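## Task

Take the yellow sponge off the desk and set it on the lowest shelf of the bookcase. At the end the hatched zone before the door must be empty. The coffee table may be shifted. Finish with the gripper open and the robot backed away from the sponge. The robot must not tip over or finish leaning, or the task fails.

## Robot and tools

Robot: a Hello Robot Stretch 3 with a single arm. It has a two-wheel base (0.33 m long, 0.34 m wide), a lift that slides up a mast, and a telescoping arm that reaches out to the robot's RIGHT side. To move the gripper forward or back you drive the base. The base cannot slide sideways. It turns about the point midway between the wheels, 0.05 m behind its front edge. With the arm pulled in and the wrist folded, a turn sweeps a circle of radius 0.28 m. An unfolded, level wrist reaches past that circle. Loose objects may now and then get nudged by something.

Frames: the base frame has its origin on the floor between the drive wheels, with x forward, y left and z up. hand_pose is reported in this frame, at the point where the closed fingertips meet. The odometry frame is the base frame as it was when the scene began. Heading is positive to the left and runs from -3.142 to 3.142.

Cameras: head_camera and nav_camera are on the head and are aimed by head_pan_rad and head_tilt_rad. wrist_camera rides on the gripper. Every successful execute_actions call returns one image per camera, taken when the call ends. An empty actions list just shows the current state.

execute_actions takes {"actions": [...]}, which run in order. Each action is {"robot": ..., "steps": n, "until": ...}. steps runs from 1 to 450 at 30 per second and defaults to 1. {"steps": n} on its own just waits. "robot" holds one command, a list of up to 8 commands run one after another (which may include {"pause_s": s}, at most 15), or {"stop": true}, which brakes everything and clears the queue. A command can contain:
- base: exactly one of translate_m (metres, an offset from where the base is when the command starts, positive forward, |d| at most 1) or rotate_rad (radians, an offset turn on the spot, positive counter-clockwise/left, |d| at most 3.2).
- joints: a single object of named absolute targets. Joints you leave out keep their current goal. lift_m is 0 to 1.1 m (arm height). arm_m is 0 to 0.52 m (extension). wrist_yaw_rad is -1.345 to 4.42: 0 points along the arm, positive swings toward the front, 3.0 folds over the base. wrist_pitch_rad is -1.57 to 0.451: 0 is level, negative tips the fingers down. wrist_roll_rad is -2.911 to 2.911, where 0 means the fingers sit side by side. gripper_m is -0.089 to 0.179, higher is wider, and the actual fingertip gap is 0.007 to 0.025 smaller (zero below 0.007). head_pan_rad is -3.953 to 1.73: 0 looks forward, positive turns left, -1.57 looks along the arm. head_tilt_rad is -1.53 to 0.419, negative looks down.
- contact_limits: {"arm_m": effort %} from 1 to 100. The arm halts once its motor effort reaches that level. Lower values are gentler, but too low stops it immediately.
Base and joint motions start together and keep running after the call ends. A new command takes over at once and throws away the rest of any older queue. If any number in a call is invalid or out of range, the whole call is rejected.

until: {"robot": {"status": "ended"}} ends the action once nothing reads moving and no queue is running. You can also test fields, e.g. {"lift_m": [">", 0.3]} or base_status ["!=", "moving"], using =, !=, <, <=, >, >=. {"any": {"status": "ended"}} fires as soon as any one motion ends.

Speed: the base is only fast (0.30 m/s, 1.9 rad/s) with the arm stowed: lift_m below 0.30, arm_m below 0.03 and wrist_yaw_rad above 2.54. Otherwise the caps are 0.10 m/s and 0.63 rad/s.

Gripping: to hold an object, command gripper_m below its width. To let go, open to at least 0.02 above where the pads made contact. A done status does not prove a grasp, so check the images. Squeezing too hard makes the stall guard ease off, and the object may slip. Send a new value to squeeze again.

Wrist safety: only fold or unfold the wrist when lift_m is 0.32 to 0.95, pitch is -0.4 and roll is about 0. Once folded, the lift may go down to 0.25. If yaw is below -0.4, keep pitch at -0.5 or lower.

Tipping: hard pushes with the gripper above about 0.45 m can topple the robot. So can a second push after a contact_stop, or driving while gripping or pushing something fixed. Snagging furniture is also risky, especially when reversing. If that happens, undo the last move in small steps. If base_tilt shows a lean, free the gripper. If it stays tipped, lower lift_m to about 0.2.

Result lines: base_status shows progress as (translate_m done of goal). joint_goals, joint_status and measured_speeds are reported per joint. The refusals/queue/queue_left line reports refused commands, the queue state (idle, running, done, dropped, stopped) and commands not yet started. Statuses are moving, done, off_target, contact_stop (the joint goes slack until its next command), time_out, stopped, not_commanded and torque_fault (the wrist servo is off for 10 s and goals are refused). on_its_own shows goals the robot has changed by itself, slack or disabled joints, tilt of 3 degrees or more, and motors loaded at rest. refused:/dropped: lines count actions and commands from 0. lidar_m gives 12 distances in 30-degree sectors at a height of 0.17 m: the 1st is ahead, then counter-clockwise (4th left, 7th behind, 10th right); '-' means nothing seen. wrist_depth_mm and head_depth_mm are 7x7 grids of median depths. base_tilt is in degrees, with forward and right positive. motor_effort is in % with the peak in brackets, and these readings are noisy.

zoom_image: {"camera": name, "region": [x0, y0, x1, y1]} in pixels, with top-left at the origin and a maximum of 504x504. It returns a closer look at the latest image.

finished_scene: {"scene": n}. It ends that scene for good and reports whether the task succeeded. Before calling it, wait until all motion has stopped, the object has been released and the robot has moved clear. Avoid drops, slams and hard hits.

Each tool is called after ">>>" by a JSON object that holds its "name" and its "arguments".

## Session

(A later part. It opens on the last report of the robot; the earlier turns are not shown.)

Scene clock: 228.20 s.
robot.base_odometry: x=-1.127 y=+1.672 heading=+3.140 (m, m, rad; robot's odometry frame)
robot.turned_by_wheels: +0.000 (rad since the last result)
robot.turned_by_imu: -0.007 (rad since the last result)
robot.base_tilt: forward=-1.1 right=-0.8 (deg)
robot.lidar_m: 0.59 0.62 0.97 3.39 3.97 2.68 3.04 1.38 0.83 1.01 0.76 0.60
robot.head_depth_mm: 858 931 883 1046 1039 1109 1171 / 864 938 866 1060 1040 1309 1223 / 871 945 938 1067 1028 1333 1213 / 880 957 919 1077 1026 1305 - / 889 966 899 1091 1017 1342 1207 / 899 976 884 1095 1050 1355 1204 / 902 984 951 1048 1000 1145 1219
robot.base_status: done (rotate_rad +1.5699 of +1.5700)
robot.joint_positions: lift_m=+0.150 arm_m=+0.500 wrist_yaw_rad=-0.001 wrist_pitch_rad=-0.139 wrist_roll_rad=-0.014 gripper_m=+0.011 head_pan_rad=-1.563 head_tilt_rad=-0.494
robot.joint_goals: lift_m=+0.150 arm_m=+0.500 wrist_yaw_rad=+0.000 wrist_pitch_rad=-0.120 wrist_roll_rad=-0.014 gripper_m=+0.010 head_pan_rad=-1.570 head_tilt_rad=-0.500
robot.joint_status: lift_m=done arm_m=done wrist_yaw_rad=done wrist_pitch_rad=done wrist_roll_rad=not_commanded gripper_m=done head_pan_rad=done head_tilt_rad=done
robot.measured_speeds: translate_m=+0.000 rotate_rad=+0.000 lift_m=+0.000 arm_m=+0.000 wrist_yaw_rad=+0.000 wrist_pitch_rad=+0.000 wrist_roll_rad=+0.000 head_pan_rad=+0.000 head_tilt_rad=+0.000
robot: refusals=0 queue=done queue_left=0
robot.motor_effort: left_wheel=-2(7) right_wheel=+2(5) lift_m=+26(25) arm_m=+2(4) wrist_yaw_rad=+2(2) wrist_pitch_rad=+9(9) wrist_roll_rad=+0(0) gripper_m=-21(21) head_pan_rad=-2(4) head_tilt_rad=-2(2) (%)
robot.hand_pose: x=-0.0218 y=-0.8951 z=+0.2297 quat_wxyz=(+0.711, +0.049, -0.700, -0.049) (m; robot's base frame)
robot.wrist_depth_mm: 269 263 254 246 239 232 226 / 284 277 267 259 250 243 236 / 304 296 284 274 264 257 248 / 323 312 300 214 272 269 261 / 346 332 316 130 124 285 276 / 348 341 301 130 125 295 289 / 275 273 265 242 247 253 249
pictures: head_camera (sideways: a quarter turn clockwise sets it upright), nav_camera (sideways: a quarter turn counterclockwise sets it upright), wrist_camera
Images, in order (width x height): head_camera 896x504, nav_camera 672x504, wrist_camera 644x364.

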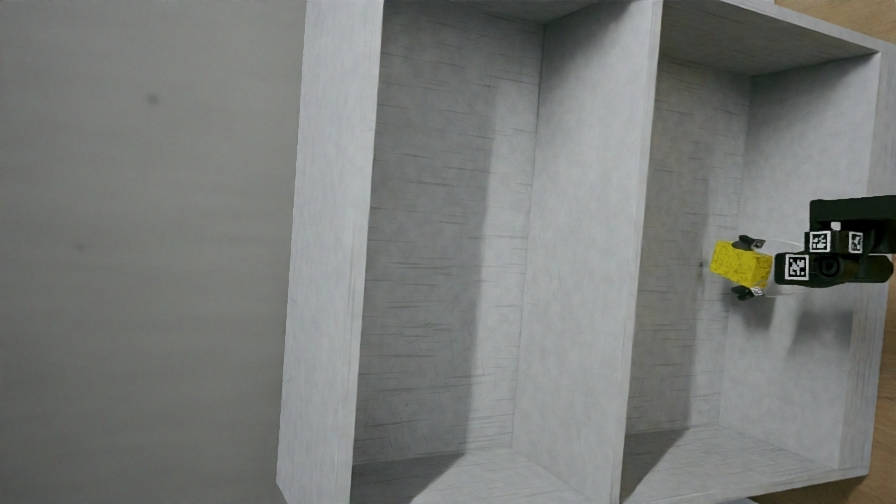

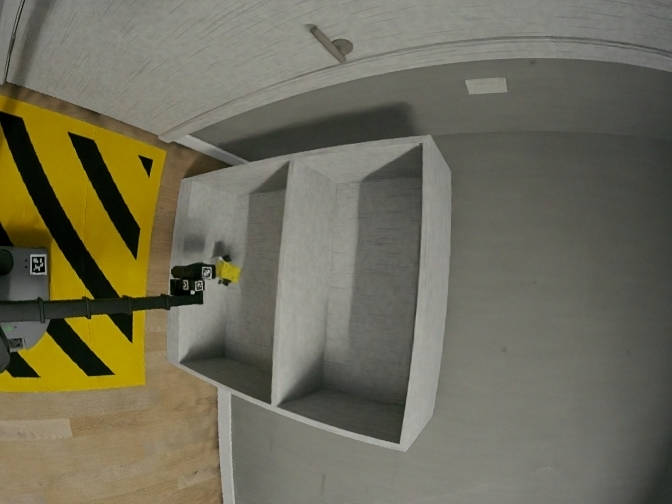

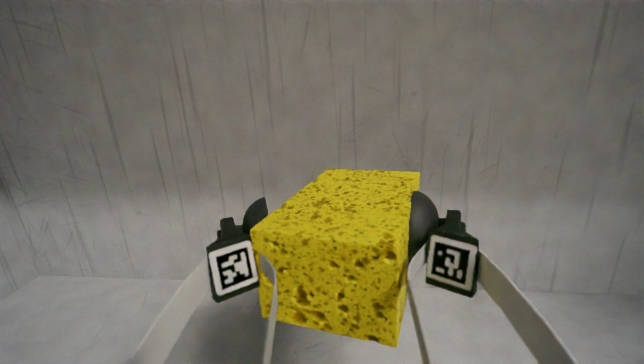

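Lower, release, retract, then drive away off the hatch.

>>> {"name": "execute_actions", "arguments": {"actions": [{"robot":[{"joints":{"lift_m":0.07}},{"joints":{"gripper_m":0.12}},{"joints":{"arm_m":0}},{"base":{"rotate_rad":1.57}},{"base":{"translate_m":1.0}}],"steps":450,"until":{"robot":{"status":"ended"}}},{"steps":450,"until":{"robot":{"status":"ended"}}}]}}

Scene clock: 238.27 s.
robot.base_odometry: x=-1.127 y=+1.672 heading=+3.140 (m, m, rad; robot's odometry frame)
robot.turned_by_wheels: +0.000 (rad since the last result)
robot.turned_by_imu: -0.003 (rad since the last result)
robot.base_tilt: forward=-1.1 right=-0.8 (deg)
robot.lidar_m: 0.59 0.62 0.97 3.39 3.94 2.67 3.05 1.38 0.83 1.02 0.77 0.60
robot.head_depth_mm: 859 931 882 1053 1048 1112 1174 / 864 939 869 1063 1039 1323 1217 / 875 946 937 1071 1031 1330 1214 / 881 953 913 1083 1023 1333 1203 / 890 965 900 1091 1013 1340 1206 / 895 972 887 1094 1047 1353 1210 / 911 987 951 1047 998 1144 1216
robot.base_status: done (rotate_rad +1.5699 of +1.5700)
robot.joint_positions: lift_m=+0.071 arm_m=+0.049 wrist_yaw_rad=+0.000 wrist_pitch_rad=-0.096 wrist_roll_rad=-0.014 gripper_m=+0.120 head_pan_rad=-1.563 head_tilt_rad=-0.494
robot.joint_goals: lift_m=+0.070 arm_m=+0.048 wrist_yaw_rad=+0.000 wrist_pitch_rad=-0.120 wrist_roll_rad=-0.014 gripper_m=+0.120 head_pan_rad=-1.570 head_tilt_rad=-0.500
robot.joint_status: lift_m=done arm_m=contact_stop wrist_yaw_rad=done wrist_pitch_rad=done wrist_roll_rad=not_commanded gripper_m=done head_pan_rad=done head_tilt_rad=done
robot.measured_speeds: translate_m=+0.000 rotate_rad=+0.000 lift_m=+0.000 arm_m=+0.012 wrist_yaw_rad=+0.000 wrist_pitch_rad=-0.120 wrist_roll_rad=+0.000 head_pan_rad=+0.000 head_tilt_rad=+0.000
robot: refusals=0 queue=dropped queue_left=0
robot.on_its_own: arm_m is slack since a contact_stop, until your next command for it (your +0.000 is given up)
robot.motor_effort: left_wheel=-1(2) right_wheel=+2(3) lift_m=+17(22) arm_m=-6(20) wrist_yaw_rad=+1(1) wrist_pitch_rad=-8(24) wrist_roll_rad=+0(0) gripper_m=-1(85) head_pan_rad=-3(2) head_tilt_rad=-2(2) (%)
robot.hand_pose: x=-0.0215 y=-0.4465 z=+0.1608 quat_wxyz=(+0.712, +0.034, -0.701, -0.034) (m; robot's base frame)
robot.wrist_depth_mm: 574 593 699 667 650 628 488 / 592 586 709 694 677 654 486 / 616 597 756 725 698 675 488 / 619 531 515 497 482 461 442 / 569 540 510 502 485 459 452 / 422 427 393 391 384 354 367 / 328 321 316 308 305 296 294
pictures: head_camera (sideways: a quarter turn clockwise sets it upright), nav_camera (sideways: a quarter turn counterclockwise sets it upright), wrist_camera
ARM HIT: the arm struck its own base hard.
dropped: robot: command 2 of its queue: arm_m: contact_stop
Images, in order (width x height): head_camera 896x504, nav_camera 672x504, wrist_camera 644x364.

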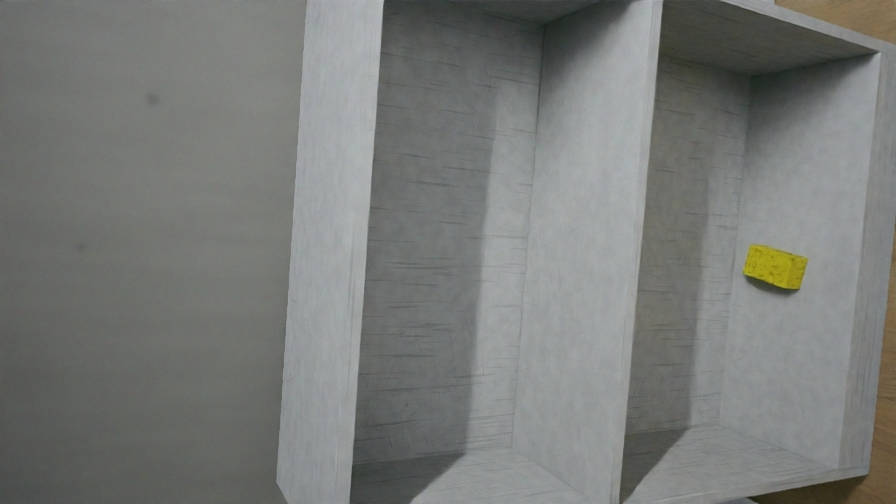

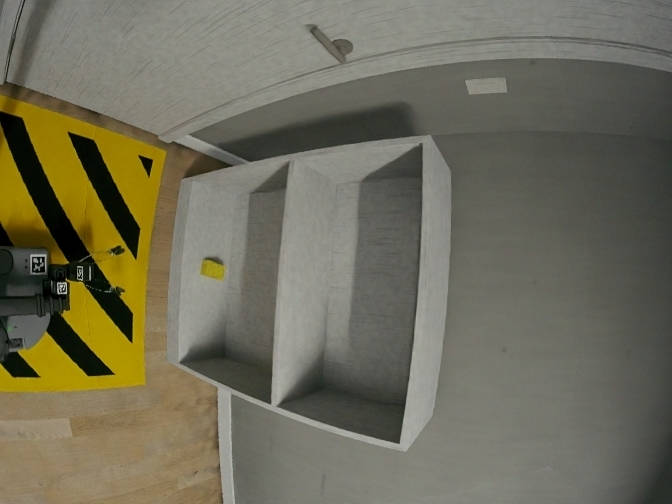

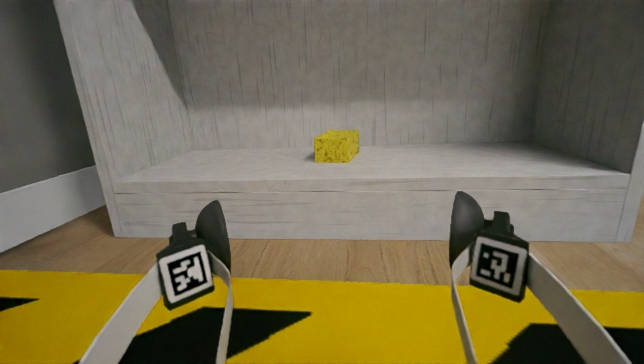

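>>> {"name": "execute_actions", "arguments": {"actions": [{"robot":[{"joints":{"lift_m":0.3}},{"base":{"rotate_rad":1.57},"joints":{"arm_m":0}},{"base":{"translate_m":1.0}}],"steps":450,"until":{"robot":{"status":"ended"}}},{"steps":450,"until":{"robot":{"status":"ended"}}}]}}

>>> {"name": "finished_scene", "arguments": {"scene": 1}}

Scene clock: 261.50 s.
robot.base_odometry: x=-1.129 y=+0.672 heading=-1.573 (m, m, rad; robot's odometry frame)
robot.turned_by_wheels: +1.570 (rad since the last result)
robot.turned_by_imu: +1.563 (rad since the last result)
robot.base_tilt: forward=-1.1 right=-0.9 (deg)
robot.lidar_m: 2.70 2.44 2.53 2.44 2.69 2.10 1.76 0.92 0.71 0.70 0.74 1.09
robot.head_depth_mm: 549 594 647 711 788 887 1000 / 554 599 652 719 794 892 1017 / 557 603 661 726 801 903 1025 / 560 608 664 730 814 915 1045 / 565 614 669 735 819 922 1056 / 568 616 677 743 827 937 1075 / 573 621 679 751 834 947 1084
robot.base_status: done (translate_m +1.0000 of +1.0000)
robot.joint_positions: lift_m=+0.300 arm_m=+0.002 wrist_yaw_rad=+0.000 wrist_pitch_rad=-0.136 wrist_roll_rad=-0.014 gripper_m=+0.120 head_pan_rad=-1.563 head_tilt_rad=-0.494
robot.joint_goals: lift_m=+0.300 arm_m=+0.000 wrist_yaw_rad=+0.000 wrist_pitch_rad=-0.120 wrist_roll_rad=-0.014 gripper_m=+0.120 head_pan_rad=-1.570 head_tilt_rad=-0.500
robot.joint_status: lift_m=done arm_m=done wrist_yaw_rad=done wrist_pitch_rad=done wrist_roll_rad=not_commanded gripper_m=done head_pan_rad=done head_tilt_rad=done
robot.measured_speeds: translate_m=+0.000 rotate_rad=+0.000 lift_m=+0.000 arm_m=+0.000 wrist_yaw_rad=+0.000 wrist_pitch_rad=+0.000 wrist_roll_rad=+0.000 head_pan_rad=+0.000 head_tilt_rad=+0.000
robot: refusals=0 queue=done queue_left=0
robot.motor_effort: left_wheel=-1(6) right_wheel=+2(6) lift_m=+38(42) arm_m=-2(4) wrist_yaw_rad=+0(0) wrist_pitch_rad=+8(8) wrist_roll_rad=+0(0) gripper_m=+1(1) head_pan_rad=-3(4) head_tilt_rad=-2(2) (%)
robot.hand_pose: x=-0.0215 y=-0.3979 z=+0.3798 quat_wxyz=(+0.711, +0.049, -0.700, -0.048) (m; robot's base frame)
robot.wrist_depth_mm: 454 444 429 415 403 388 378 / 480 465 452 439 423 410 397 / 508 493 474 459 446 432 416 / 549 521 507 487 470 453 439 / 584 561 528 516 498 473 464 / 611 592 570 552 527 519 484 / 629 601 581 558 542 526 502
pictures: head_camera (sideways: a quarter turn clockwise sets it upright), nav_camera (sideways: a quarter turn counterclockwise sets it upright), wrist_camera
Images, in order (width x height): head_camera 896x504, nav_camera 672x504, wrist_camera 644x364.

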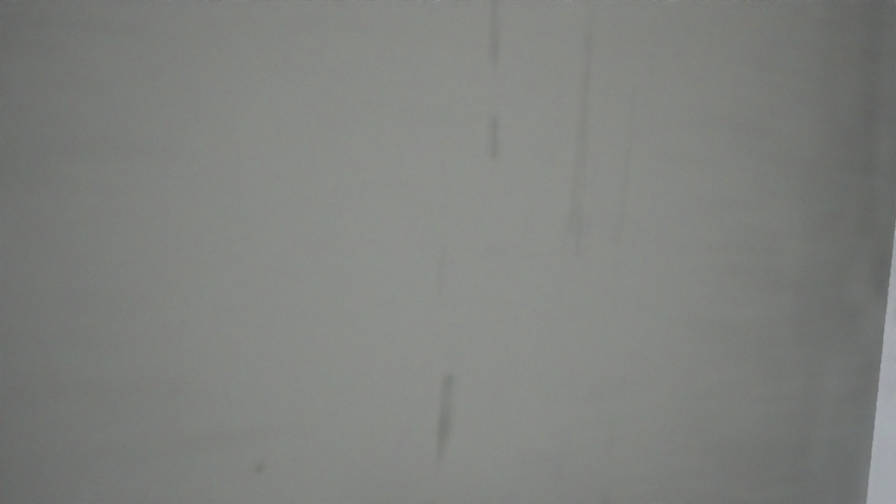

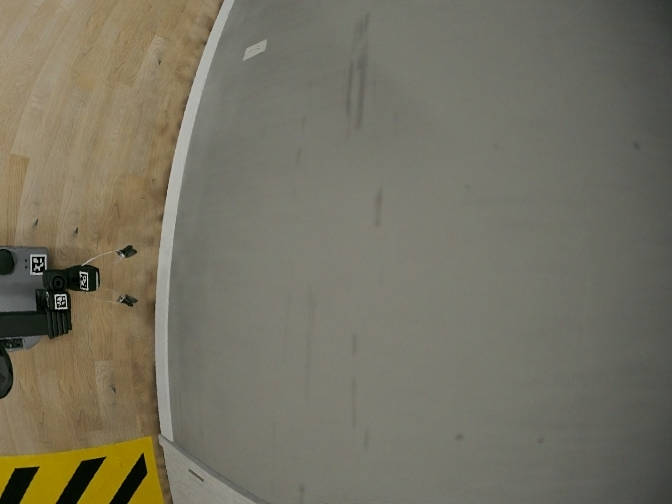

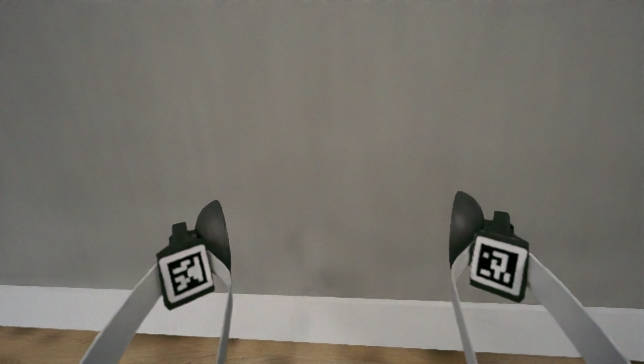

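The scene is finished: the task was done.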